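## Task

Scene 1: get the cardboard box out of the closet and set it on the desk. The robot must not tip over or be left leaning, or the scene fails. The box must rest on the desk by itself at the end; if the robot is what keeps it there, it does not count.

## Robot and tools

Robot: a simulated Hello Robot Stretch 4, a single-arm mobile manipulator about 1.6 m tall. It has an omni-wheel base (rim within 0.23 m of the base origin), a lift on a vertical mast, one arm that telescopes forward, a three-joint wrist (yaw, pitch, roll) and a two-finger gripper. Cameras: head_camera, head_left_camera, head_right_camera, wrist_camera. A loose object may occasionally get nudged by something outside the robot's control.

Frames: the base frame sits on the floor under the base centre, with x forward, y left and z up. hand_pose is reported in this frame and marks a point between the open fingertips; with all wrist joints at 0 its axes line up with the base frame. Its printed position can be somewhat wrong. The odometry frame is the base frame as it was when the scene began.

Tool execute_actions(actions, cameras). actions is a list with one action or none; an empty list only returns state and images. An action holds base, joints, or both, plus optional pace and contact_limits; or it is {"end_of_arm": "enable_torque"} by itself, which re-enables any wrist or gripper motor that switched off. All motions in an action start at once.
- base: exactly one relative move, measured from the base position in the last reported state. translate_m: straight drive in metres, forward positive, -2 to 2. strafe_m: sideways shift in metres, left positive, -2 to 2. rotate_rad: turn in place in radians, counter-clockwise (left) positive, -3.2 to 3.2.
- joints: absolute targets by name (not offsets). lift_m 0 to 1.2; arm_m 0 to 0.55 (extension forward); wrist_yaw_rad -1.134 to 4.276 (0 points ahead, positive turns left, 3.14 folded back, above 3.4 may hit the arm); wrist_pitch_rad -1.117 to 4.259 (0 level, 1.57 pointing down); wrist_roll_rad -1.117 to 4.259 (0 keeps fingers level, positive turns clockwise viewed from behind); gripper_m -0.038 to 0.141 (fingertip gap in metres; negative means fingers press together). Completion tolerances: ±0.004 for lift, arm and gripper, ±0.02 for yaw and roll, ±0.05 for pitch. Out-of-range joint targets are clipped and reported; unknown keys or other bad values reject the whole call.
- pace: "slow", "default", "fast" or "max" (base 0.1/0.3/0.4/0.6 m/s and 1/2/3/4 rad/s). With lift above 0.2 the base is slowed further, to 0.3 m/s and 1 rad/s at lift 1.2.
- contact_limits: only {"arm_m": x}, x from 0 (gentlest) to 0.75 (firmest), default 0.5; the arm halts when pushing past it.
- cameras: list of names or "all"; omitted or null gives all, [] gives none.
One action runs at most 15 s. A joint or base left out of an action may keep driving toward an earlier target without the status showing it. If a result reports a stop, any later execute_actions, wait or finished_scene calls in that same reply are skipped.

Tool wait(seconds 0 to 10): commands nothing, returns the same state and images. Tool zoom_image(camera, region [x0, y0, x1, y1] in pixels, origin top-left, at most 504 by 504): enlarges part of that camera's latest full image. Tool finished_scene(scene 1 or 2): ends the scene irreversibly and says whether the goal was met; its result gives the next task. Replying with no tool call ends all remaining scenes.

Result lines: base_status and joint_status tell how each commanded motion ended: done (for the base, wheels turned the commanded amount even if slipping), off_target (stopped short, may still push), contact_stop_at_<key> (hit something; that part goes slack, a slack lift may sag under load, slack wheels may roll), limit_stop_at_<name>, time_out, torque_fault (wrist or gripper motor went limp; send enable_torque). limit_stop_at_tilt means a lean over 6 degrees; lift, arm and wheels go slack until the lean eases. limit_stop_at_own_body means a joint would hit the robot; move it away. This risk appears with pitch below -0.2 combined with roll below -0.4 or above 4. on_its_own lists uncommanded effects; its held at value is the joint's current target. lidar_m: 12 distances in metres, 30-degree sectors, 1st straight ahead then counter-clockwise (4th left, 7th behind, 10th right); "-" means nothing seen or closer than 0.25 m; it spans about 0.15 m up to robot height and can miss glass, thin legs and things behind. wrist_depth_mm: 7x7 grid of median depths, 100 to 2000 mm, rows from the top left, robot body included. base_odometry uses wheel counts only; heading -3.142 to 3.142, left positive. If turned_by_wheels and turned_by_imu differ by more than about 0.1 rad, suspect a collision or slip. base_tilt in degrees (forward and right positive) has a constant bias up to about 1.5. motor_effort is percent of maximum, positive toward higher joint values, with peak in brackets; readings carry fixed offsets and noise. For wheel_0, wheel_1, wheel_2 positive turns the base right. A load in a level gripper shifts wrist_pitch_rad effort away from 0.

Gripping: command gripper_m below the object's width; lower squeezes harder and pulls the object toward the wrist by up to a third of the shortfall. Gripper reading and done do not prove a grasp; a firm squeeze (target 0 or above) shows as a gripper_m effort change. Fingertips stuck on a surface below: raise the lift.

Start of scene: lift_m 0.4 with wrist_yaw_rad 0 in one action unfolds the wrist.

Calibration: each camera has K, distortion D and T_world_to_cam mapping base-frame points to camera frame (OpenCV conventions); values shift slightly per scene and with joint readings, especially for wrist_camera.

Avoid: driving or turning with over 1 kg held and arm_m above 0.2, especially fast; strong steady pushes or pulls, high grips or high contact limits (tipping); pressing the gripper into things (torque faults); dropping, slamming or hard hits. The object must stay on the desk unsupported before finished_scene.

Each tool is called after "Call:" by a JSON object that holds its "method" and its "body", one argument or row to a line.

## Session

Call:
{"method": "execute_actions", "body": {
  "actions": []
}}

Scene clock: 0.00 s.
base_odometry: x=+0.000 y=+0.000 heading=+0.000 (m, m, rad; odometry frame)
turned_by_wheels: +0.000 (rad since the last result)
turned_by_imu: +0.000 (rad since the last result)
base_tilt: forward=-0.8 right=+0.1 (deg)
lidar_m: 1.58 1.51 1.59 2.36 2.25 2.34 2.64 1.73 1.77 1.57 1.47 1.53
base_status: not commanded
joint_positions: lift_m=+0.234 arm_m=-0.002 wrist_yaw_rad=+3.159 wrist_pitch_rad=+0.005 wrist_roll_rad=-0.002 gripper_m=+0.057
joint_status: not commanded
motor_effort: lift_m=+18 arm_m=+0 wrist_yaw_rad=+0 wrist_pitch_rad=-6 wrist_roll_rad=+1 gripper_m=-2 wheel_0=+0 wheel_1=+0 wheel_2=+0 (%)
hand_pose: x=-0.1214 y=+0.0823 z=+0.4106 quat_wxyz=(-0.009, -0.003, -0.001, +1.000) (m; base frame)
wrist_depth_mm: - 141 257 - - - - / - 115 139 - - - - / - 110 138 - - - - / - 119 149 - - - - / 139 138 - - - - - / 220 - 1576 1921 211 1708 1618 / 216 1281 1042 1160 1098 1025 1078
pictures: head_camera, head_left_camera, head_right_camera, wrist_camera
Images, in order (width x height): head_camera 420x560, head_left_camera 420x672, head_right_camera 420x672, wrist_camera 616x392.

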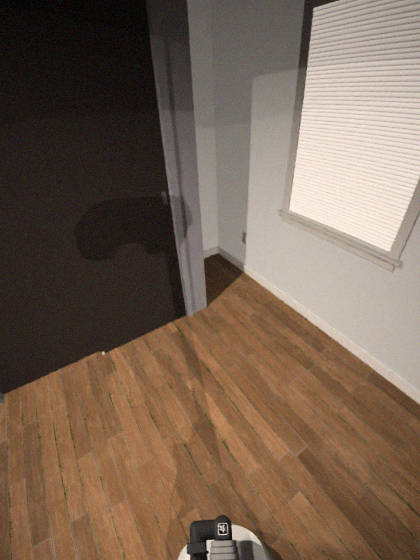

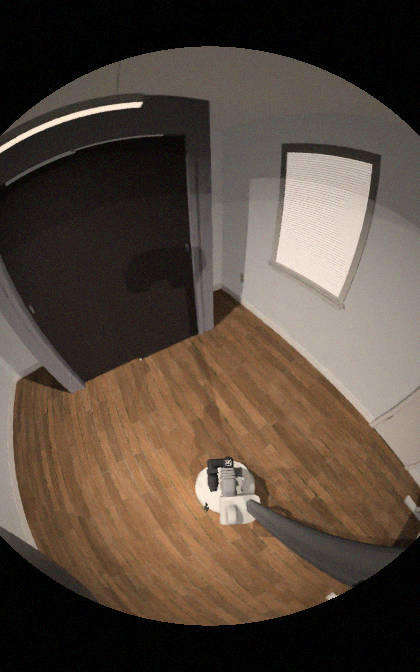

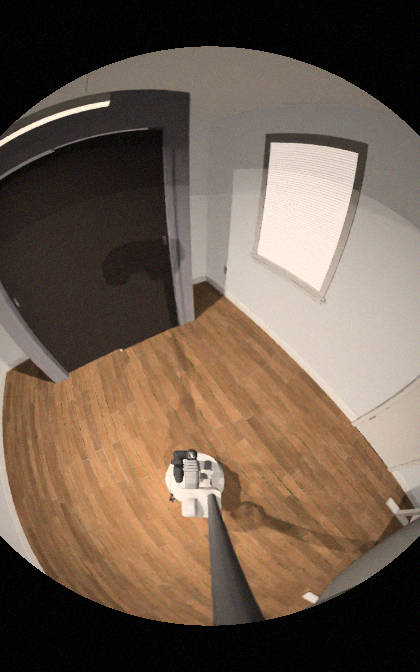

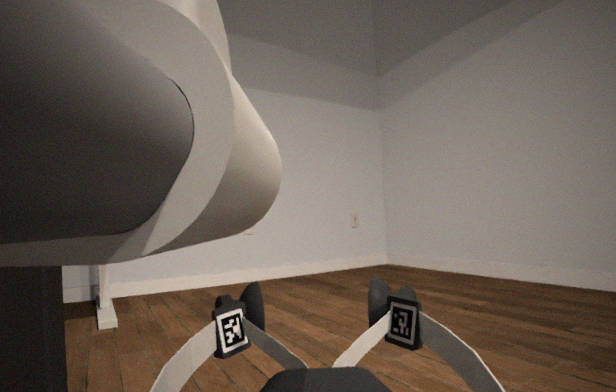

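Call:
{"method": "execute_actions", "body": {
  "actions": [
    {"base":{"rotate_rad":-2.2},"joints":{"lift_m":0.4,"wrist_yaw_rad":0}}
  ],
  "cameras": ["head_left_camera","head_camera"]
}}

Call:
{"method": "zoom_image", "body": {
  "camera": "head_left_camera",
  "region": [0,200,420,672]
}}

Scene clock: 3.70 s.
base_odometry: x=+0.000 y=+0.000 heading=-2.200 (m, m, rad; odometry frame)
turned_by_wheels: -2.200 (rad since the last result)
turned_by_imu: -2.207 (rad since the last result)
base_tilt: forward=-0.9 right=+0.1 (deg)
lidar_m: 1.74 1.57 1.48 1.50 1.63 1.49 1.56 2.46 2.26 2.31 2.74 1.72
base_status: done
joint_positions: lift_m=+0.400 arm_m=-0.002 wrist_yaw_rad=+0.000 wrist_pitch_rad=+0.005 wrist_roll_rad=-0.002 gripper_m=+0.057
joint_status: all done
motor_effort: lift_m=+19(19) arm_m=-1(1) wrist_yaw_rad=-1(7) wrist_pitch_rad=-7(7) wrist_roll_rad=+2(1) gripper_m=-6(4) wheel_0=+1(6) wheel_1=+1(7) wheel_2=+1(7) (%)
hand_pose: x=+0.4571 y=-0.0873 z=+0.5766 quat_wxyz=(+1.000, -0.001, +0.003, +0.000) (m; base frame)
wrist_depth_mm: 1464 1863 - - - - 1921 / 1464 1808 - - - - 1983 / 1397 1808 - - 1808 1708 1921 / 1430 1756 - - - - 1921 / 1366 1756 - - - - 1921 / 1397 1708 - - 211 1983 1863 / 1366 1618 1366 1537 1464 1366 1464
pictures: head_camera, head_left_camera
Images, in order (width x height): head_camera 420x560, head_left_camera 420x672.

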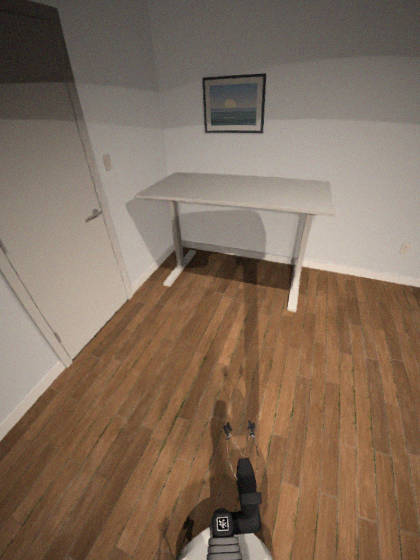

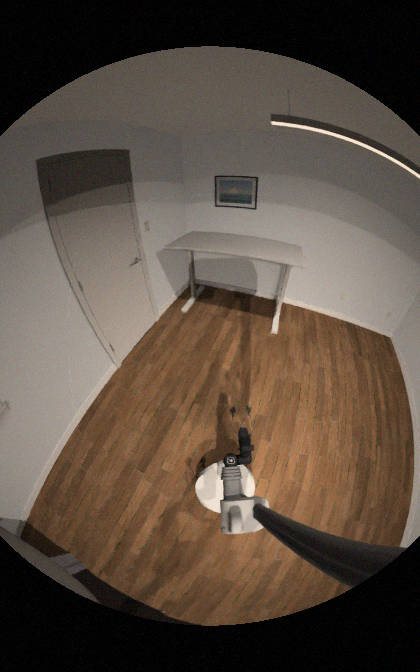

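Region (0, 200, 420, 672) of head_left_camera's 420x672 image, scaled by 1.068, with more detail than that image has.

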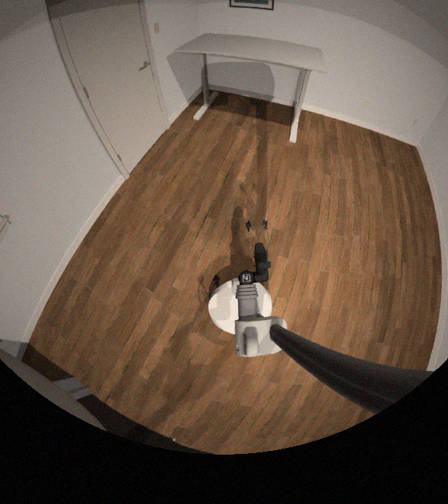

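Call:
{"method": "execute_actions", "body": {
  "actions": [
    {"base":{"rotate_rad":2.63}}
  ]
}}

Scene clock: 8.47 s.
base_odometry: x=+0.000 y=+0.000 heading=+0.430 (m, m, rad; odometry frame)
turned_by_wheels: +2.630 (rad since the last result)
turned_by_imu: +2.641 (rad since the last result)
base_tilt: forward=-0.8 right=+0.2 (deg)
lidar_m: 1.50 1.58 2.45 2.26 2.30 2.73 2.06 1.76 1.59 1.48 1.50 1.62
base_status: done
joint_positions: lift_m=+0.400 arm_m=-0.002 wrist_yaw_rad=+0.000 wrist_pitch_rad=+0.005 wrist_roll_rad=-0.002 gripper_m=+0.057
joint_status: not commanded
motor_effort: lift_m=+18(19) arm_m=-1(1) wrist_yaw_rad=+0(1) wrist_pitch_rad=-7(8) wrist_roll_rad=+2(1) gripper_m=-6(2) wheel_0=-1(8) wheel_1=+0(6) wheel_2=+0(9) (%)
hand_pose: x=+0.4571 y=-0.0874 z=+0.5766 quat_wxyz=(+1.000, -0.001, +0.003, +0.000) (m; base frame)
wrist_depth_mm: 1281 1308 1336 1336 1366 - 1808 / 1281 1308 1308 1336 1308 - 1756 / 1281 1308 1281 1308 1336 - 1756 / 1255 1281 1281 1255 1336 1336 1808 / 1255 1281 1255 1281 1308 1308 1808 / 1255 1281 1255 1281 211 1308 1808 / 1255 1255 1255 1255 1308 1308 1464
pictures: head_camera, head_left_camera, head_right_camera, wrist_camera
camera_calibration (this result's frames):
wrist_camera: T_world_to_cam=[[0.016532, -0.998672, -0.0487909, -0.0586676], [0.0565531, 0.0496534, -0.997164, 0.621939], [0.998263, 0.0137258, 0.0572989, -0.268768], [0, 0, 0, 1]] pos_world=[0.234098, -0.085782, 0.632713]
Images, in order (width x height): head_camera 420x560, head_left_camera 420x672, head_right_camera 420x672, wrist_camera 616x392.

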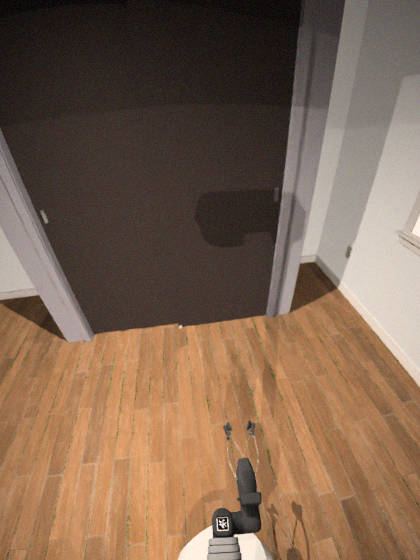

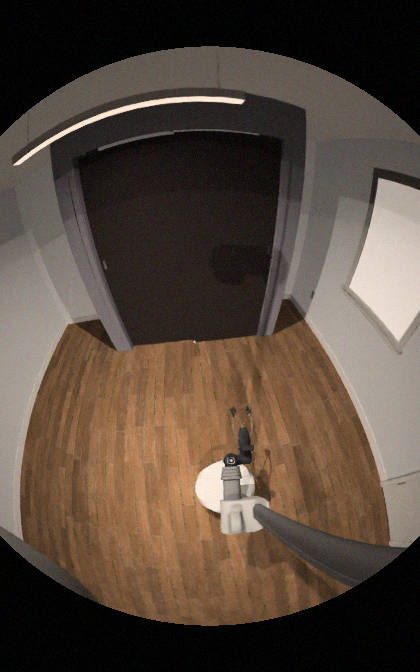

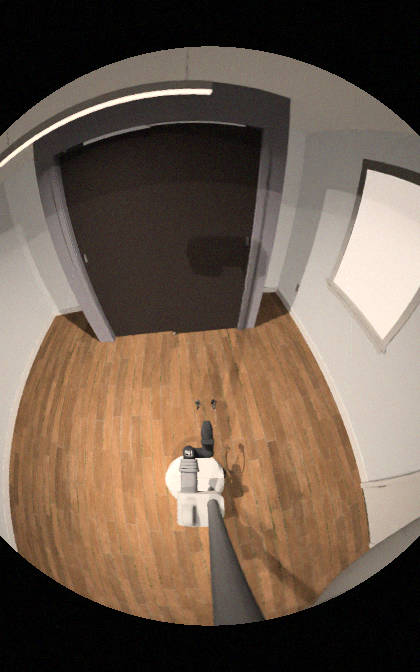

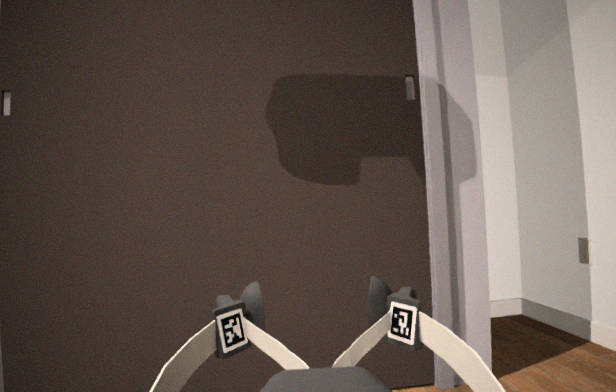

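Call:
{"method": "zoom_image", "body": {
  "camera": "wrist_camera",
  "region": [360,50,460,120]
}}

Call:
{"method": "zoom_image", "body": {
  "camera": "head_camera",
  "region": [20,180,200,350]
}}

Region (360, 50, 460, 120) of wrist_camera's 616x392 image, scaled by 5.040; it fills the top 353 rows of this view, and the rest is white.

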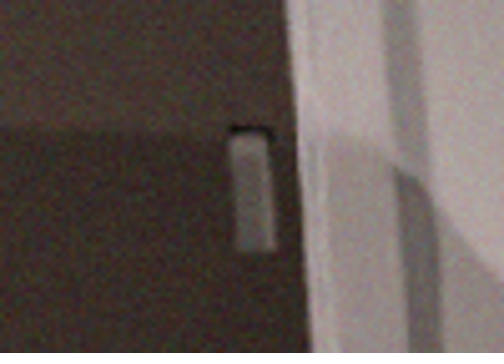

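Region (20, 180, 200, 350) of head_camera's 420x560 image, scaled by 2.800, with more detail than that image has.

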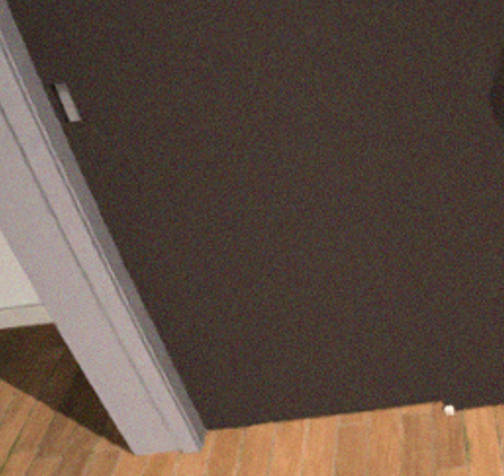

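Call:
{"method": "execute_actions", "body": {
  "actions": [
    {"base":{"rotate_rad":0.07},"joints":{"lift_m":0.86}}
  ],
  "cameras": []
}}

Call:
{"method": "execute_actions", "body": {
  "actions": [
    {"base":{"strafe_m":0.9}}
  ],
  "cameras": []
}}

Call:
{"method": "execute_actions", "body": {
  "actions": [
    {"base":{"translate_m":0.65}}
  ]
}}

Scene clock: 17.37 s.
base_odometry: x=+0.000 y=+0.000 heading=+0.500 (m, m, rad; odometry frame)
turned_by_wheels: +0.070 (rad since the last result)
turned_by_imu: +0.072 (rad since the last result)
base_tilt: forward=-0.9 right=+0.0 (deg)
lidar_m: 1.50 1.60 2.39 2.27 2.32 2.66 2.07 1.80 1.58 1.48 1.51 1.59
base_status: done
joint_positions: lift_m=+0.860 arm_m=-0.002 wrist_yaw_rad=+0.000 wrist_pitch_rad=+0.005 wrist_roll_rad=-0.002 gripper_m=+0.057
joint_status: all done
motor_effort: lift_m=+20(24) arm_m=-1(1) wrist_yaw_rad=+1(0) wrist_pitch_rad=-7(8) wrist_roll_rad=+2(1) gripper_m=-5(7) wheel_0=+0(3) wheel_1=+0(3) wheel_2=-1(6) (%)
hand_pose: x=+0.4571 y=-0.0874 z=+1.0365 quat_wxyz=(+1.000, -0.001, +0.003, +0.000) (m; base frame)
wrist_depth_mm: 1308 1336 1336 1308 1308 1308 1921 / 1308 1308 1336 1281 1308 1281 1921 / 1308 1308 1308 1281 1281 1281 1983 / 1281 1308 1336 1281 1308 1281 1983 / 1336 1336 1308 1255 1281 1308 - / 1308 1308 1255 1281 211 1281 - / 1281 1308 1255 1255 1255 1255 1983
pictures: none
No camera images: the call's "cameras" was empty. Leave "cameras" out to get every camera's image.

Scene clock: 21.70 s.
base_odometry: x=-0.431 y=+0.790 heading=+0.500 (m, m, rad; odometry frame)
turned_by_wheels: +0.000 (rad since the last result)
turned_by_imu: +0.003 (rad since the last result)
base_tilt: forward=-0.9 right=+0.0 (deg)
lidar_m: 1.44 2.02 1.45 1.37 1.39 1.86 2.56 1.94 2.41 2.40 2.13 1.58
base_status: done
joint_positions: lift_m=+0.860 arm_m=-0.002 wrist_yaw_rad=+0.000 wrist_pitch_rad=+0.005 wrist_roll_rad=-0.002 gripper_m=+0.057
joint_status: not commanded
motor_effort: lift_m=+20(20) arm_m=-1(1) wrist_yaw_rad=+1(0) wrist_pitch_rad=-7(7) wrist_roll_rad=+1(1) gripper_m=-4(0) wheel_0=+0(7) wheel_1=+0(8) wheel_2=+0(1) (%)
hand_pose: x=+0.4571 y=-0.0874 z=+1.0365 quat_wxyz=(+1.000, -0.001, +0.003, +0.000) (m; base frame)
wrist_depth_mm: - 1983 1255 1308 1308 1308 1281 / 1983 1983 1255 1308 1308 1308 1281 / 1983 1921 1229 1281 1308 1336 1255 / 1921 1921 1921 1308 1308 1281 1255 / 1983 1921 1921 1281 1281 1281 1255 / 1921 1921 1205 1281 211 1281 1255 / 1921 1863 1205 1182 1281 1281 1229
pictures: none
No camera images: the call's "cameras" was empty. Leave "cameras" out to get every camera's image.

Scene clock: 25.33 s.
base_odometry: x=+0.139 y=+1.102 heading=+0.500 (m, m, rad; odometry frame)
turned_by_wheels: +0.000 (rad since the last result)
turned_by_imu: +0.000 (rad since the last result)
base_tilt: forward=-0.8 right=+0.1 (deg)
lidar_m: 0.79 0.85 1.48 1.39 1.43 1.91 3.26 2.63 2.50 2.31 1.25 0.92
base_status: done
joint_positions: lift_m=+0.860 arm_m=-0.002 wrist_yaw_rad=+0.000 wrist_pitch_rad=+0.005 wrist_roll_rad=-0.002 gripper_m=+0.057
joint_status: not commanded
motor_effort: lift_m=+20(20) arm_m=-1(1) wrist_yaw_rad=+0(1) wrist_pitch_rad=-6(6) wrist_roll_rad=+2(1) gripper_m=-8(3) wheel_0=+1(5) wheel_1=+1(6) wheel_2=+0(11) (%)
hand_pose: x=+0.4571 y=-0.0874 z=+1.0365 quat_wxyz=(+1.000, -0.001, +0.003, +0.000) (m; base frame)
wrist_depth_mm: 1308 585 591 661 654 661 668 / 1336 591 585 654 654 654 661 / 1308 580 585 654 654 661 661 / 1308 580 574 647 647 654 654 / 1308 574 580 640 647 647 647 / 1281 574 564 634 211 640 647 / 1281 569 554 627 634 640 647
pictures: head_camera, head_left_camera, head_right_camera, wrist_camera
camera_calibration (this result's frames):
wrist_camera: T_world_to_cam=[[0.0164051, -0.998674, -0.0487909, -0.0362068], [0.0565596, 0.0496462, -0.997164, 1.08054], [0.998264, 0.013599, 0.0572991, -0.29512], [0, 0, 0, 1]] pos_world=[0.234087, -0.0857903, 1.09262]
Images, in order (width x height): head_camera 420x560, head_left_camera 420x672, head_right_camera 420x672, wrist_camera 616x392.

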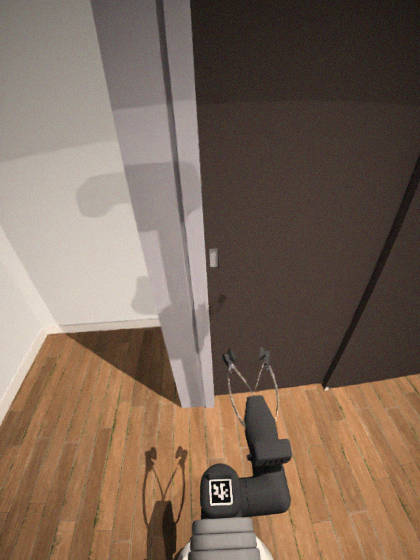

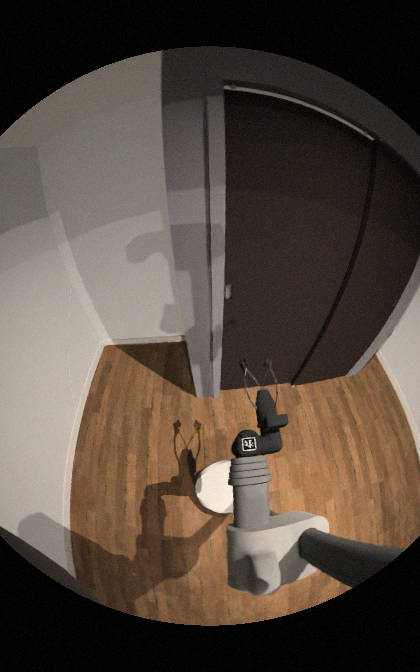

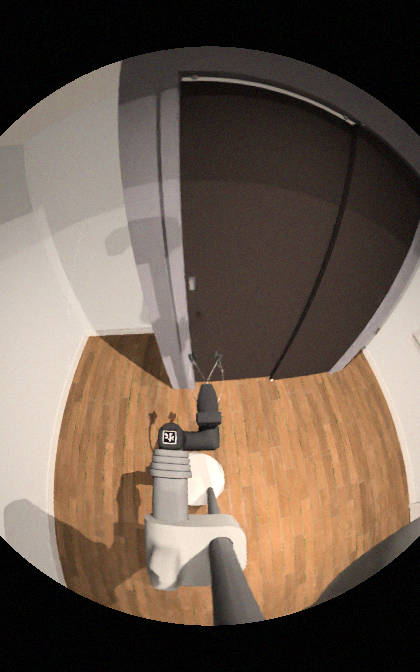

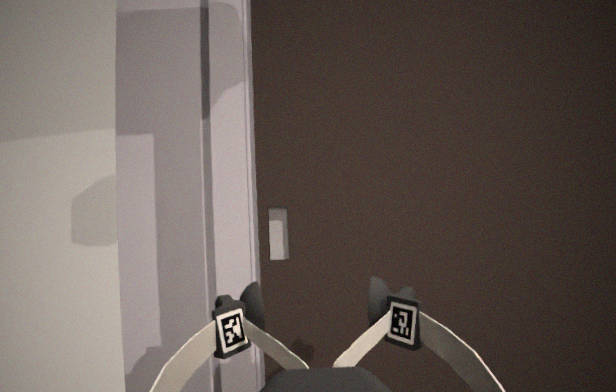

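Call:
{"method": "execute_actions", "body": {
  "actions": [
    {"base":{"strafe_m":0.06},"joints":{"lift_m":0.885,"gripper_m":0.0}}
  ],
  "cameras": []
}}

Call:
{"method": "execute_actions", "body": {
  "actions": [
    {"base":{"translate_m":0.32}}
  ],
  "cameras": ["wrist_camera","head_camera"]
}}

Scene clock: 30.23 s.
base_odometry: x=+0.110 y=+1.154 heading=+0.500 (m, m, rad; odometry frame)
turned_by_wheels: +0.000 (rad since the last result)
turned_by_imu: +0.001 (rad since the last result)
base_tilt: forward=-0.9 right=+0.1 (deg)
lidar_m: 0.79 1.57 1.40 1.33 1.36 1.82 3.25 2.61 2.56 2.38 1.23 0.92
base_status: done
joint_positions: lift_m=+0.885 arm_m=-0.002 wrist_yaw_rad=+0.000 wrist_pitch_rad=+0.005 wrist_roll_rad=-0.002 gripper_m=+0.000
joint_status: all done
motor_effort: lift_m=+20(20) arm_m=-1(1) wrist_yaw_rad=+0(0) wrist_pitch_rad=-7(8) wrist_roll_rad=+1(1) gripper_m=-4(2) wheel_0=+0(9) wheel_1=+0(8) wheel_2=+0(3) (%)
hand_pose: x=+0.4571 y=-0.0874 z=+1.0615 quat_wxyz=(+1.000, -0.001, +0.003, +0.000) (m; base frame)
wrist_depth_mm: 1308 1308 585 654 661 654 668 / 1336 1308 585 647 661 661 661 / 1281 1308 580 640 647 661 654 / 1308 1308 574 640 640 654 654 / 1281 1281 569 640 647 640 654 / 1281 1281 569 205 640 640 647 / 1255 1255 180 182 177 640 640
pictures: none
No camera images: the call's "cameras" was empty. Leave "cameras" out to get every camera's image.

Scene clock: 32.77 s.
base_odometry: x=+0.391 y=+1.308 heading=+0.500 (m, m, rad; odometry frame)
turned_by_wheels: +0.000 (rad since the last result)
turned_by_imu: +0.000 (rad since the last result)
base_tilt: forward=-0.9 right=+0.0 (deg)
lidar_m: 0.46 0.49 1.40 1.35 1.40 1.82 3.58 3.00 2.52 2.37 0.82 0.57
base_status: done
joint_positions: lift_m=+0.885 arm_m=-0.002 wrist_yaw_rad=+0.000 wrist_pitch_rad=+0.005 wrist_roll_rad=-0.002 gripper_m=+0.000
joint_status: not commanded
motor_effort: lift_m=+20(20) arm_m=-1(1) wrist_yaw_rad=+1(0) wrist_pitch_rad=-8(7) wrist_roll_rad=+2(1) gripper_m=-6(10) wheel_0=+0(5) wheel_1=+2(4) wheel_2=-2(10) (%)
hand_pose: x=+0.4571 y=-0.0874 z=+1.0615 quat_wxyz=(+1.000, -0.001, +0.003, +0.000) (m; base frame)
wrist_depth_mm: 263 263 250 329 332 334 336 / 260 262 249 327 329 332 334 / 257 260 248 325 327 330 332 / 257 259 246 324 325 329 329 / 255 257 244 322 324 327 325 / 254 254 242 204 320 322 324 / 252 254 180 182 177 320 324
pictures: head_camera, wrist_camera
camera_calibration (this result's frames):
wrist_camera: T_world_to_cam=[[0.0164084, -0.998674, -0.048791, -0.0349891], [0.0565593, 0.0496465, -0.997164, 1.10544], [0.998264, 0.0136023, 0.0572989, -0.296551], [0, 0, 0, 1]] pos_world=[0.234087, -0.0857901, 1.11759]
Images, in order (width x height): head_camera 420x560, wrist_camera 616x392.

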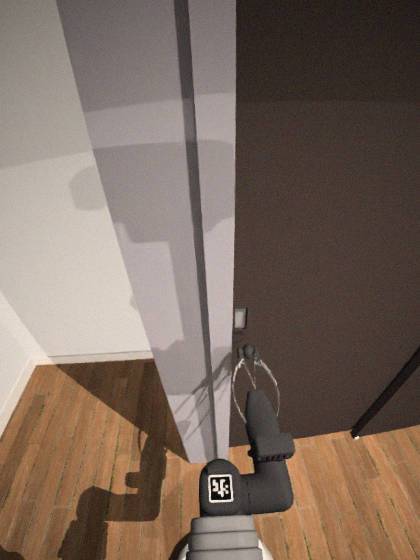

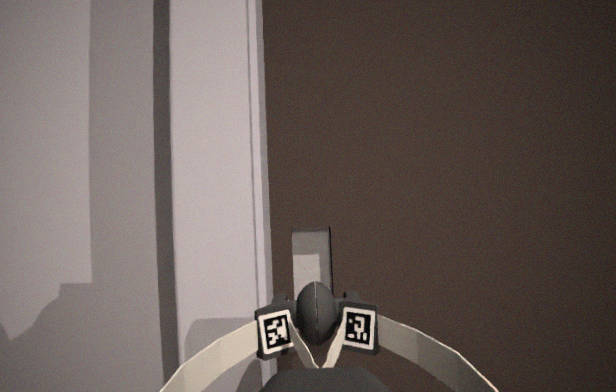

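Call:
{"method": "execute_actions", "body": {
  "actions": [
    {"joints":{"arm_m":0.15},"contact_limits":{"arm_m":0.2},"pace":"slow"}
  ],
  "cameras": ["wrist_camera","head_camera"]
}}

Scene clock: 36.00 s.
base_odometry: x=+0.391 y=+1.308 heading=+0.500 (m, m, rad; odometry frame)
turned_by_wheels: +0.000 (rad since the last result)
turned_by_imu: +0.006 (rad since the last result)
base_tilt: forward=-0.8 right=+0.1 (deg)
lidar_m: 0.47 0.50 1.42 1.34 1.39 1.85 3.60 3.00 2.52 2.39 0.82 0.56
base_status: not commanded
joint_positions: lift_m=+0.885 arm_m=+0.093 wrist_yaw_rad=-0.006 wrist_pitch_rad=+0.003 wrist_roll_rad=-0.002 gripper_m=+0.000
joint_status: arm_m contact_stop (moved +0.096 of +0.152)
on_its_own: arm_m is slack since a contact_stop (your +0.150 is given up); wrist_yaw_rad is at rest, and its effort (+19) is outside its rest range (-13 to +13)
motor_effort: lift_m=+19(20) arm_m=+0(22) wrist_yaw_rad=+19(31) wrist_pitch_rad=-1(8) wrist_roll_rad=+1(2) gripper_m=-8(9) wheel_0=-3(3) wheel_1=+1(7) wheel_2=-4(11) (%)
contact_limits: arm_m 0.2
hand_pose: x=+0.5522 y=-0.0893 z=+1.0622 quat_wxyz=(+1.000, -0.001, +0.002, -0.003) (m; base frame)
wrist_depth_mm: 168 154 170 236 238 240 241 / 167 153 169 235 237 238 239 / 166 153 167 234 236 236 237 / 164 152 161 231 234 235 236 / 163 151 156 231 231 233 235 / 162 150 151 203 231 231 233 / 161 148 150 180 206 230 231
pictures: head_camera, wrist_camera
camera_calibration (this result's frames):
wrist_camera: T_world_to_cam=[[0.00998752, -0.998761, -0.0487612, -0.0348881], [0.058862, 0.0492663, -0.99705, 1.09941], [0.998216, 0.00708787, 0.0592811, -0.394155], [0, 0, 0, 1]] pos_world=[0.329087, -0.086215, 1.11783]
Images, in order (width x height): head_camera 420x560, wrist_camera 616x392.

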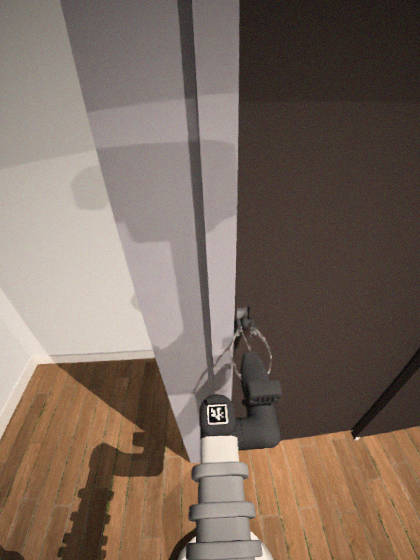

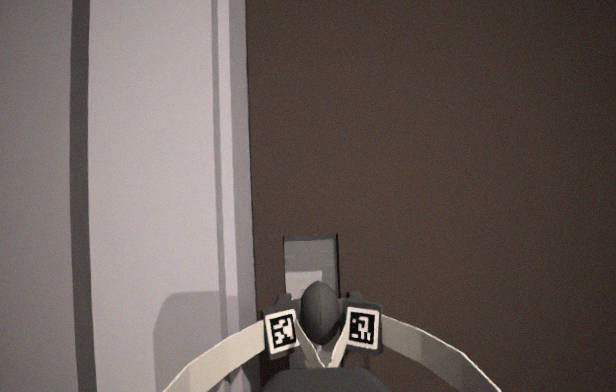

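Call:
{"method": "execute_actions", "body": {
  "actions": [
    {"base":{"strafe_m":-0.03},"joints":{"arm_m":0.12},"contact_limits":{"arm_m":0.3},"pace":"slow"}
  ],
  "cameras": ["wrist_camera"]
}}

Call:
{"method": "execute_actions", "body": {
  "actions": [
    {"base":{"strafe_m":-0.1},"pace":"slow"}
  ],
  "cameras": ["wrist_camera","head_camera"]
}}

Scene clock: 39.10 s.
base_odometry: x=+0.405 y=+1.281 heading=+0.500 (m, m, rad; odometry frame)
turned_by_wheels: +0.000 (rad since the last result)
turned_by_imu: +0.025 (rad since the last result)
base_tilt: forward=-0.9 right=+0.1 (deg)
lidar_m: 0.46 0.51 1.43 1.36 1.42 1.94 3.62 3.02 2.49 2.34 0.81 0.57
base_status: done
joint_positions: lift_m=+0.885 arm_m=+0.097 wrist_yaw_rad=-0.003 wrist_pitch_rad=+0.003 wrist_roll_rad=-0.002 gripper_m=+0.000
joint_status: arm_m contact_stop (moved +0.004 of +0.027)
on_its_own: arm_m is slack since a contact_stop (your +0.120 is given up)
motor_effort: lift_m=+19(18) arm_m=+0(19) wrist_yaw_rad=+8(39) wrist_pitch_rad=-1(6) wrist_roll_rad=+1(1) gripper_m=-8(4) wheel_0=+7(6) wheel_1=+2(6) wheel_2=-10(10) (%)
contact_limits: arm_m 0.3
hand_pose: x=+0.5566 y=-0.0882 z=+1.0622 quat_wxyz=(+1.000, -0.001, +0.002, -0.001) (m; base frame)
wrist_depth_mm: 170 156 186 235 235 234 234 / 169 155 182 234 233 234 233 / 168 154 178 232 232 232 231 / 167 153 174 230 230 230 230 / 165 152 168 229 229 229 228 / 165 151 165 204 228 228 228 / 163 150 163 183 174 226 226
pictures: wrist_camera
camera_calibration (this result's frames):
wrist_camera: T_world_to_cam=[[0.0136868, -0.998717, -0.0487562, -0.0359261], [0.0589109, 0.0494815, -0.997036, 1.09915], [0.998169, 0.010774, 0.0595125, -0.398404], [0, 0, 0, 1]] pos_world=[0.333414, -0.085975, 1.11785]
Images, in order (width x height): wrist_camera 616x392.

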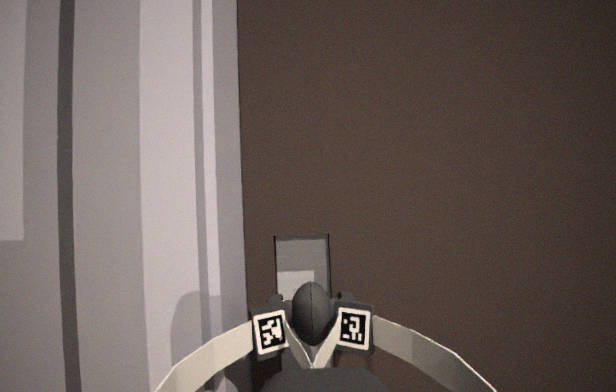

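not run: a stop came earlier in this reply.

Call:
{"method": "execute_actions", "body": {
  "actions": [
    {"base":{"strafe_m":-0.12},"joints":{"arm_m":0.097,"wrist_yaw_rad":0},"pace":"slow"}
  ],
  "cameras": ["wrist_camera","head_camera"]
}}

Scene clock: 42.30 s.
base_odometry: x=+0.462 y=+1.176 heading=+0.500 (m, m, rad; odometry frame)
turned_by_wheels: +0.000 (rad since the last result)
turned_by_imu: +0.006 (rad since the last result)
base_tilt: forward=-0.8 right=+0.1 (deg)
lidar_m: 0.48 0.51 1.56 1.49 1.55 2.07 3.62 3.03 2.36 2.25 0.80 0.56
base_status: done
joint_positions: lift_m=+0.885 arm_m=+0.097 wrist_yaw_rad=+0.002 wrist_pitch_rad=+0.005 wrist_roll_rad=-0.002 gripper_m=+0.000
joint_status: all done
motor_effort: lift_m=+19(19) arm_m=-1(0) wrist_yaw_rad=-5(12) wrist_pitch_rad=-7(5) wrist_roll_rad=+0(1) gripper_m=-4(9) wheel_0=+2(14) wheel_1=-1(3) wheel_2=-2(10) (%)
hand_pose: x=+0.5568 y=-0.0869 z=+1.0617 quat_wxyz=(+1.000, -0.001, +0.002, +0.001) (m; base frame)
wrist_depth_mm: 229 539 854 235 235 234 234 / 229 504 530 234 233 233 231 / 221 530 741 233 232 231 230 / 220 525 809 231 231 229 229 / 216 517 723 231 229 229 228 / 218 492 496 206 229 227 227 / 216 496 180 185 176 226 225
pictures: head_camera, wrist_camera
camera_calibration (this result's frames):
wrist_camera: T_world_to_cam=[[0.0181918, -0.998644, -0.0487858, -0.0370998], [0.0568948, 0.0497487, -0.99714, 1.09981], [0.998214, 0.0153642, 0.0577227, -0.396315], [0, 0, 0, 1]] pos_world=[0.333709, -0.0856745, 1.11773]
Images, in order (width x height): head_camera 420x560, wrist_camera 616x392.

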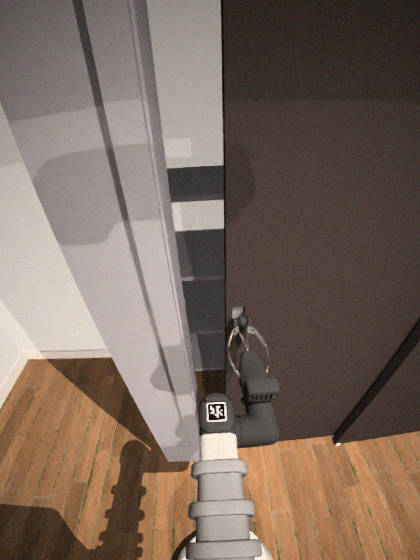

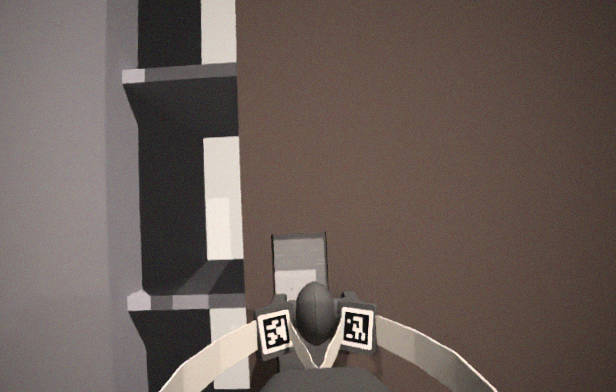

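Call:
{"method": "execute_actions", "body": {
  "actions": [
    {"base":{"strafe_m":-0.3},"joints":{"arm_m":0.088},"pace":"slow"}
  ],
  "cameras": ["wrist_camera"]
}}

Call:
{"method": "execute_actions", "body": {
  "actions": [
    {"base":{"strafe_m":-0.25},"joints":{"arm_m":0.08},"pace":"slow"}
  ],
  "cameras": ["wrist_camera","head_camera"]
}}

Scene clock: 48.57 s.
base_odometry: x=+0.606 y=+0.913 heading=+0.500 (m, m, rad; odometry frame)
turned_by_wheels: +0.000 (rad since the last result)
turned_by_imu: +0.002 (rad since the last result)
base_tilt: forward=-0.8 right=+0.0 (deg)
lidar_m: 0.55 0.58 0.71 1.78 1.86 2.52 3.62 2.80 2.05 1.92 0.74 0.57
base_status: done
joint_positions: lift_m=+0.885 arm_m=+0.089 wrist_yaw_rad=+0.000 wrist_pitch_rad=+0.005 wrist_roll_rad=-0.002 gripper_m=+0.000
joint_status: all done
motor_effort: lift_m=+18(19) arm_m=-6(6) wrist_yaw_rad=+0(33) wrist_pitch_rad=-6(6) wrist_roll_rad=+1(1) gripper_m=-9(17) wheel_0=+1(12) wheel_1=-2(9) wheel_2=+0(2) (%)
hand_pose: x=+0.5485 y=-0.0874 z=+1.0617 quat_wxyz=(+1.000, -0.001, +0.002, +0.000) (m; base frame)
wrist_depth_mm: 249 248 248 248 247 246 245 / 247 248 247 247 246 245 245 / 247 245 245 244 244 243 243 / 244 244 244 243 243 242 241 / 243 243 242 241 241 240 239 / 242 242 240 204 239 239 238 / 240 240 180 185 177 237 237
pictures: wrist_camera
camera_calibration (this result's frames):
wrist_camera: T_world_to_cam=[[0.016526, -0.998673, -0.0487859, -0.0365191], [0.0569721, 0.0496538, -0.99714, 1.10025], [0.998239, 0.0136993, 0.057717, -0.388226], [0, 0, 0, 1]] pos_world=[0.325463, -0.0857838, 1.11773]
Images, in order (width x height): wrist_camera 616x392.

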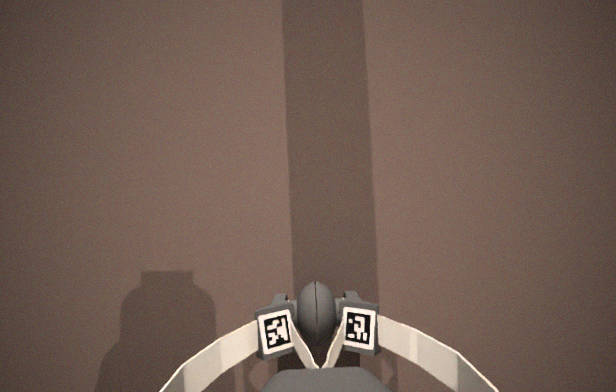

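Scene clock: 52.20 s.
base_odometry: x=+0.726 y=+0.693 heading=+0.500 (m, m, rad; odometry frame)
turned_by_wheels: +0.000 (rad since the last result)
turned_by_imu: +0.000 (rad since the last result)
base_tilt: forward=-0.9 right=+0.1 (deg)
lidar_m: 0.54 0.57 0.77 2.02 2.12 2.87 3.59 2.44 1.73 1.67 0.75 0.53
base_status: done
joint_positions: lift_m=+0.885 arm_m=+0.081 wrist_yaw_rad=+0.000 wrist_pitch_rad=+0.005 wrist_roll_rad=-0.002 gripper_m=+0.000
joint_status: all done
motor_effort: lift_m=+19(19) arm_m=-7(6) wrist_yaw_rad=+0(1) wrist_pitch_rad=-6(5) wrist_roll_rad=+1(2) gripper_m=-10(5) wheel_0=+3(7) wheel_1=-3(5) wheel_2=+0(1) (%)
hand_pose: x=+0.5406 y=-0.0874 z=+1.0617 quat_wxyz=(+1.000, -0.001, +0.002, +0.000) (m; base frame)
wrist_depth_mm: 260 260 258 258 210 210 208 / 260 258 258 257 209 208 208 / 257 256 256 255 208 207 207 / 255 255 254 255 207 206 205 / 254 253 253 253 204 204 204 / 253 252 252 205 204 203 203 / 251 251 180 185 176 202 202
pictures: head_camera, wrist_camera
camera_calibration (this result's frames):
wrist_camera: T_world_to_cam=[[0.0165253, -0.998673, -0.0487861, -0.0363882], [0.0569721, 0.049654, -0.99714, 1.1007], [0.998239, 0.0136986, 0.057717, -0.380344], [0, 0, 0, 1]] pos_world=[0.317567, -0.0857839, 1.11773]
Images, in order (width x height): head_camera 420x560, wrist_camera 616x392.

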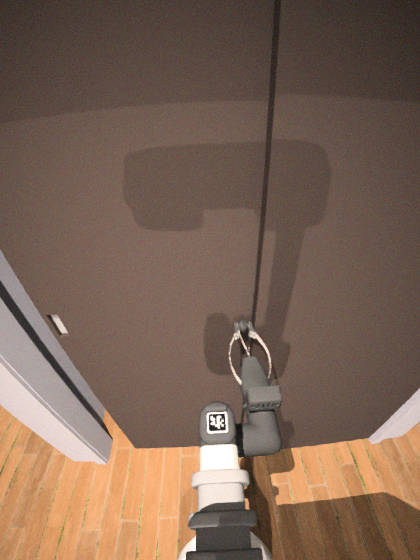

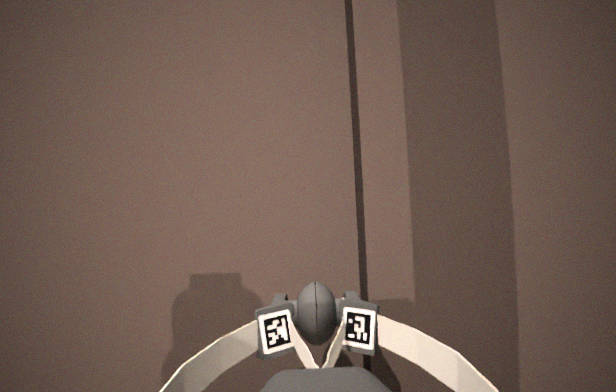

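Call:
{"method": "execute_actions", "body": {
  "actions": [
    {"base":{"strafe_m":0.5},"joints":{"arm_m":0.0}}
  ]
}}

Scene clock: 56.47 s.
base_odometry: x=+0.486 y=+1.132 heading=+0.500 (m, m, rad; odometry frame)
turned_by_wheels: +0.000 (rad since the last result)
turned_by_imu: +0.002 (rad since the last result)
base_tilt: forward=-0.9 right=+0.1 (deg)
lidar_m: 0.50 0.49 1.61 1.53 1.60 2.16 3.61 3.02 2.31 2.18 0.81 0.59
base_status: done
joint_positions: lift_m=+0.885 arm_m=+0.001 wrist_yaw_rad=+0.000 wrist_pitch_rad=+0.005 wrist_roll_rad=-0.002 gripper_m=+0.000
joint_status: all done
motor_effort: lift_m=+19(19) arm_m=-7(10) wrist_yaw_rad=+0(1) wrist_pitch_rad=-7(6) wrist_roll_rad=+2(2) gripper_m=-7(8) wheel_0=-1(7) wheel_1=+0(10) wheel_2=+0(2) (%)
hand_pose: x=+0.4606 y=-0.0874 z=+1.0617 quat_wxyz=(+1.000, -0.001, +0.003, +0.000) (m; base frame)
wrist_depth_mm: 300 640 1008 334 334 332 330 / 301 603 634 332 329 330 330 / 291 640 788 330 329 327 327 / 289 627 991 327 329 327 325 / 286 615 842 327 324 325 324 / 287 591 917 205 322 324 322 / 283 597 179 184 177 320 320
pictures: head_camera, head_left_camera, head_right_camera, wrist_camera
camera_calibration (this result's frames):
wrist_camera: T_world_to_cam=[[0.0163333, -0.998676, -0.0487881, -0.0350302], [0.0568563, 0.0496433, -0.997147, 1.1053], [0.998249, 0.0135128, 0.0575919, -0.300324], [0, 0, 0, 1]] pos_world=[0.237527, -0.0857961, 1.11773]
Images, in order (width x height): head_camera 420x560, head_left_camera 420x672, head_right_camera 420x672, wrist_camera 616x392.

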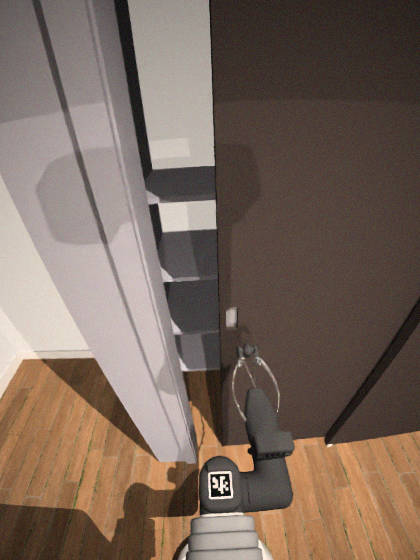

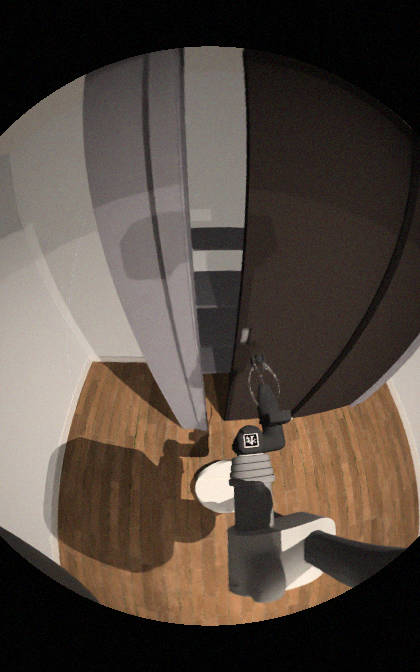

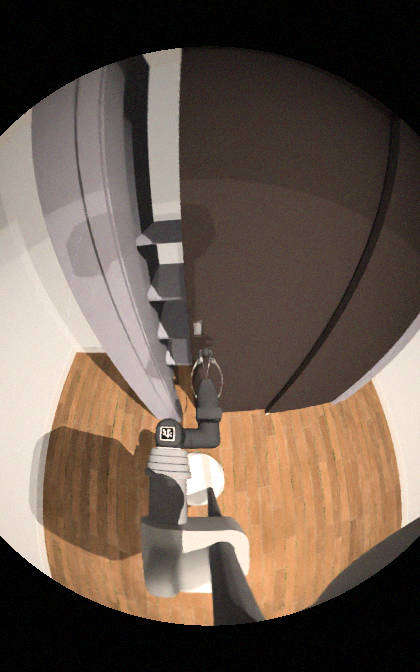

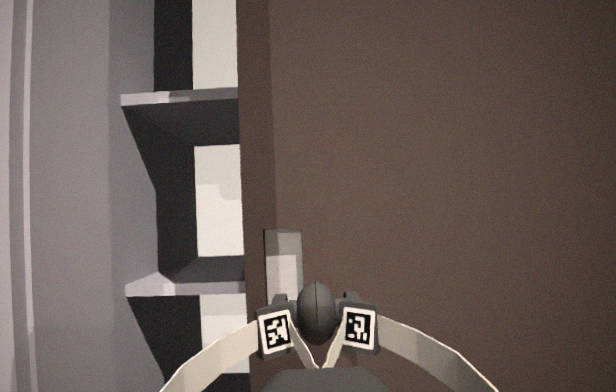

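Call:
{"method": "execute_actions", "body": {
  "actions": [
    {"base":{"strafe_m":0.10},"pace":"slow"}
  ],
  "cameras": []
}}

Call:
{"method": "execute_actions", "body": {
  "actions": [
    {"joints":{"arm_m":0.13},"contact_limits":{"arm_m":0.25}}
  ],
  "cameras": ["wrist_camera","head_camera"]
}}

Call:
{"method": "execute_actions", "body": {
  "actions": [
    {"base":{"strafe_m":-0.3},"pace":"slow"}
  ],
  "cameras": ["wrist_camera","head_camera"]
}}

Scene clock: 61.20 s.
base_odometry: x=+0.438 y=+1.220 heading=+0.500 (m, m, rad; odometry frame)
turned_by_wheels: +0.000 (rad since the last result)
turned_by_imu: +0.001 (rad since the last result)
base_tilt: forward=-0.9 right=+0.0 (deg)
lidar_m: 0.48 0.51 1.50 1.43 1.47 2.03 3.60 3.03 2.41 2.29 0.82 0.57
base_status: done
joint_positions: lift_m=+0.885 arm_m=+0.001 wrist_yaw_rad=+0.000 wrist_pitch_rad=+0.005 wrist_roll_rad=-0.002 gripper_m=+0.000
joint_status: not commanded
motor_effort: lift_m=+18(18) arm_m=-7(7) wrist_yaw_rad=+0(0) wrist_pitch_rad=-6(6) wrist_roll_rad=+1(2) gripper_m=-8(5) wheel_0=-1(4) wheel_1=+1(6) wheel_2=+0(2) (%)
hand_pose: x=+0.4606 y=-0.0874 z=+1.0617 quat_wxyz=(+1.000, -0.001, +0.003, +0.000) (m; base frame)
wrist_depth_mm: 270 257 904 1042 330 330 330 / 268 254 647 676 330 329 329 / 266 253 741 976 327 325 329 / 266 251 831 1008 327 324 324 / 263 250 723 991 336 322 320 / 262 247 368 205 322 320 320 / 259 246 180 182 177 320 319
pictures: none
No camera images: the call's "cameras" was empty. Leave "cameras" out to get every camera's image.

Scene clock: 62.63 s.
base_odometry: x=+0.438 y=+1.220 heading=+0.500 (m, m, rad; odometry frame)
turned_by_wheels: +0.000 (rad since the last result)
turned_by_imu: +0.000 (rad since the last result)
base_tilt: forward=-0.7 right=+0.0 (deg)
lidar_m: 0.47 0.51 1.51 1.43 1.49 2.03 3.61 3.03 2.42 2.28 0.82 0.58
base_status: not commanded
joint_positions: lift_m=+0.885 arm_m=+0.129 wrist_yaw_rad=+0.000 wrist_pitch_rad=+0.005 wrist_roll_rad=-0.002 gripper_m=+0.000
joint_status: all done
motor_effort: lift_m=+18(19) arm_m=+7(6) wrist_yaw_rad=+0(2) wrist_pitch_rad=-6(6) wrist_roll_rad=+1(1) gripper_m=-8(7) wheel_0=-1(1) wheel_1=+1(1) wheel_2=+0(0) (%)
contact_limits: arm_m 0.25
hand_pose: x=+0.5882 y=-0.0874 z=+1.0617 quat_wxyz=(+1.000, -0.001, +0.003, +0.000) (m; base frame)
wrist_depth_mm: 156 229 891 904 200 200 200 / 156 229 535 554 199 199 198 / 151 227 759 878 198 197 196 / 150 224 854 878 197 196 195 / 148 220 723 854 207 196 195 / 149 216 544 204 195 199 193 / 147 211 180 182 177 192 192
pictures: head_camera, wrist_camera
camera_calibration (this result's frames):
wrist_camera: T_world_to_cam=[[0.0164363, -0.998674, -0.048788, -0.0371457], [0.0568498, 0.0496491, -0.997147, 1.09804], [0.998247, 0.0136159, 0.0575904, -0.427729], [0, 0, 0, 1]] pos_world=[0.365166, -0.0857893, 1.11773]
Images, in order (width x height): head_camera 420x560, wrist_camera 616x392.

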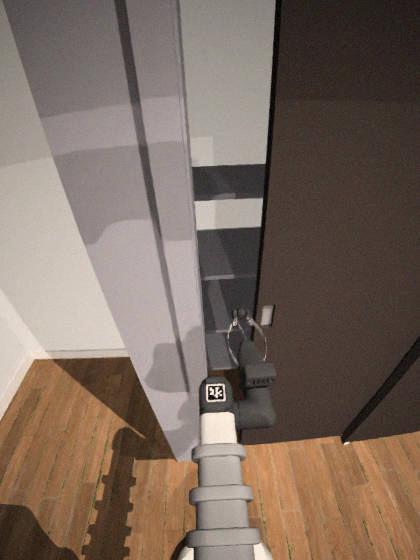

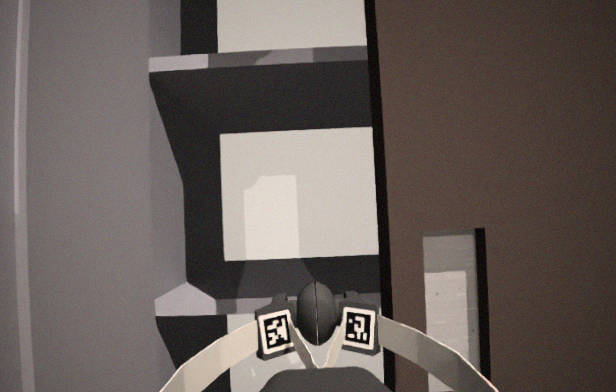

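Scene clock: 66.77 s.
base_odometry: x=+0.582 y=+0.957 heading=+0.500 (m, m, rad; odometry frame)
turned_by_wheels: +0.000 (rad since the last result)
turned_by_imu: +0.003 (rad since the last result)
base_tilt: forward=-0.8 right=+0.2 (deg)
lidar_m: 0.57 0.58 0.70 1.74 1.81 2.46 3.63 2.89 2.06 1.99 0.74 0.58
base_status: done
joint_positions: lift_m=+0.885 arm_m=+0.129 wrist_yaw_rad=+0.002 wrist_pitch_rad=+0.005 wrist_roll_rad=-0.002 gripper_m=+0.000
joint_status: not commanded
motor_effort: lift_m=+18(19) arm_m=+6(7) wrist_yaw_rad=-4(33) wrist_pitch_rad=-6(6) wrist_roll_rad=+0(1) gripper_m=-6(9) wheel_0=+5(12) wheel_1=-2(6) wheel_2=+1(2) (%)
hand_pose: x=+0.5884 y=-0.0869 z=+1.0617 quat_wxyz=(+1.000, -0.001, +0.003, +0.001) (m; base frame)
wrist_depth_mm: 732 891 891 891 204 202 202 / 535 517 535 549 202 202 201 / 683 854 891 878 201 200 200 / 699 878 891 878 200 200 199 / 699 878 798 866 210 198 198 / 585 574 480 206 209 197 196 / 691 854 180 185 175 196 195
pictures: head_camera, wrist_camera
camera_calibration (this result's frames):
wrist_camera: T_world_to_cam=[[0.0179925, -0.998647, -0.0487881, -0.0376127], [0.0567724, 0.0497377, -0.997147, 1.09806], [0.998225, 0.0151714, 0.0575905, -0.427758], [0, 0, 0, 1]] pos_world=[0.365336, -0.0856872, 1.11773]
Images, in order (width x height): head_camera 420x560, wrist_camera 616x392.

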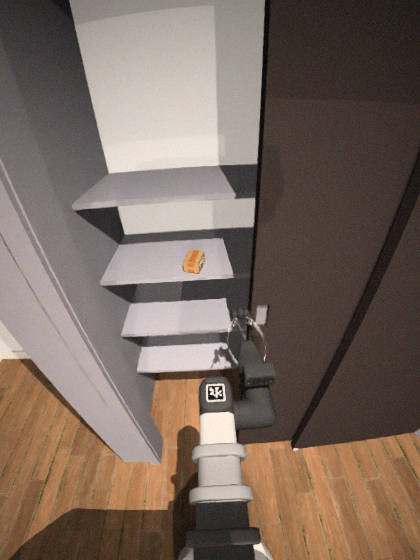

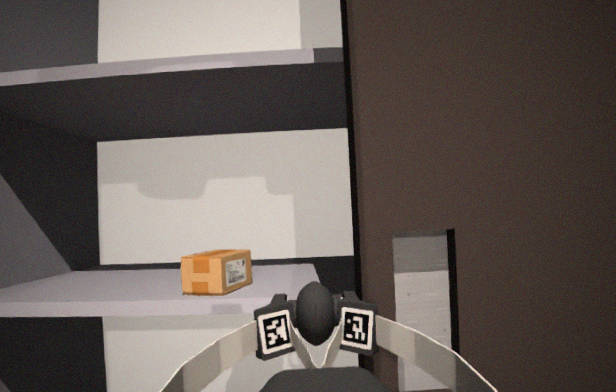

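Call:
{"method": "execute_actions", "body": {
  "actions": [
    {"base":{"strafe_m":0.15},"joints":{"gripper_m":0.13,"lift_m":0.87},"pace":"slow"}
  ],
  "cameras": ["wrist_camera","head_camera"]
}}

Scene clock: 74.40 s.
base_odometry: x=+0.510 y=+1.088 heading=+0.500 (m, m, rad; odometry frame)
turned_by_wheels: +0.000 (rad since the last result)
turned_by_imu: +0.002 (rad since the last result)
base_tilt: forward=-0.8 right=+0.1 (deg)
lidar_m: 0.80 0.51 1.65 1.57 1.64 2.24 3.62 3.04 2.26 2.13 0.74 0.63
base_status: done
joint_positions: lift_m=+0.870 arm_m=+0.129 wrist_yaw_rad=+0.000 wrist_pitch_rad=+0.005 wrist_roll_rad=-0.002 gripper_m=+0.130
joint_status: all done
motor_effort: lift_m=+15(16) arm_m=+6(6) wrist_yaw_rad=+0(3) wrist_pitch_rad=-6(6) wrist_roll_rad=+1(2) gripper_m=-6(9) wheel_0=-1(7) wheel_1=+1(6) wheel_2=+0(2) (%)
hand_pose: x=+0.5882 y=-0.0874 z=+1.0470 quat_wxyz=(+1.000, -0.001, +0.003, +0.000) (m; base frame)
wrist_depth_mm: 512 699 904 891 878 683 683 / 484 549 580 597 615 627 627 / 492 741 891 878 878 866 866 / 496 741 878 878 866 878 866 / 484 676 878 512 750 676 621 / 469 484 462 866 854 219 854 / 484 609 866 156 854 854 842
pictures: head_camera, wrist_camera
camera_calibration (this result's frames):
wrist_camera: T_world_to_cam=[[0.0164817, -0.998673, -0.0487881, -0.0378773], [0.0568474, 0.0496518, -0.997147, 1.08338], [0.998247, 0.0136612, 0.0575903, -0.426918], [0, 0, 0, 1]] pos_world=[0.365207, -0.0857863, 1.10302]
Images, in order (width x height): head_camera 420x560, wrist_camera 616x392.

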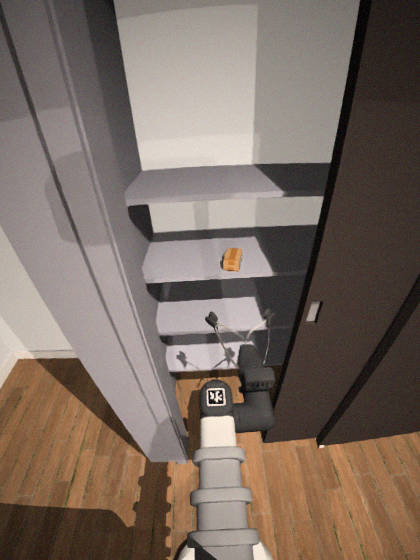

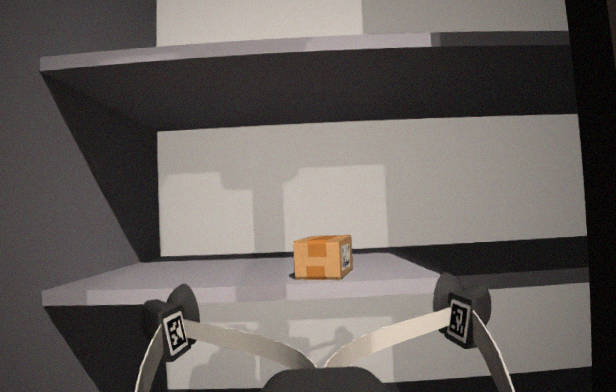

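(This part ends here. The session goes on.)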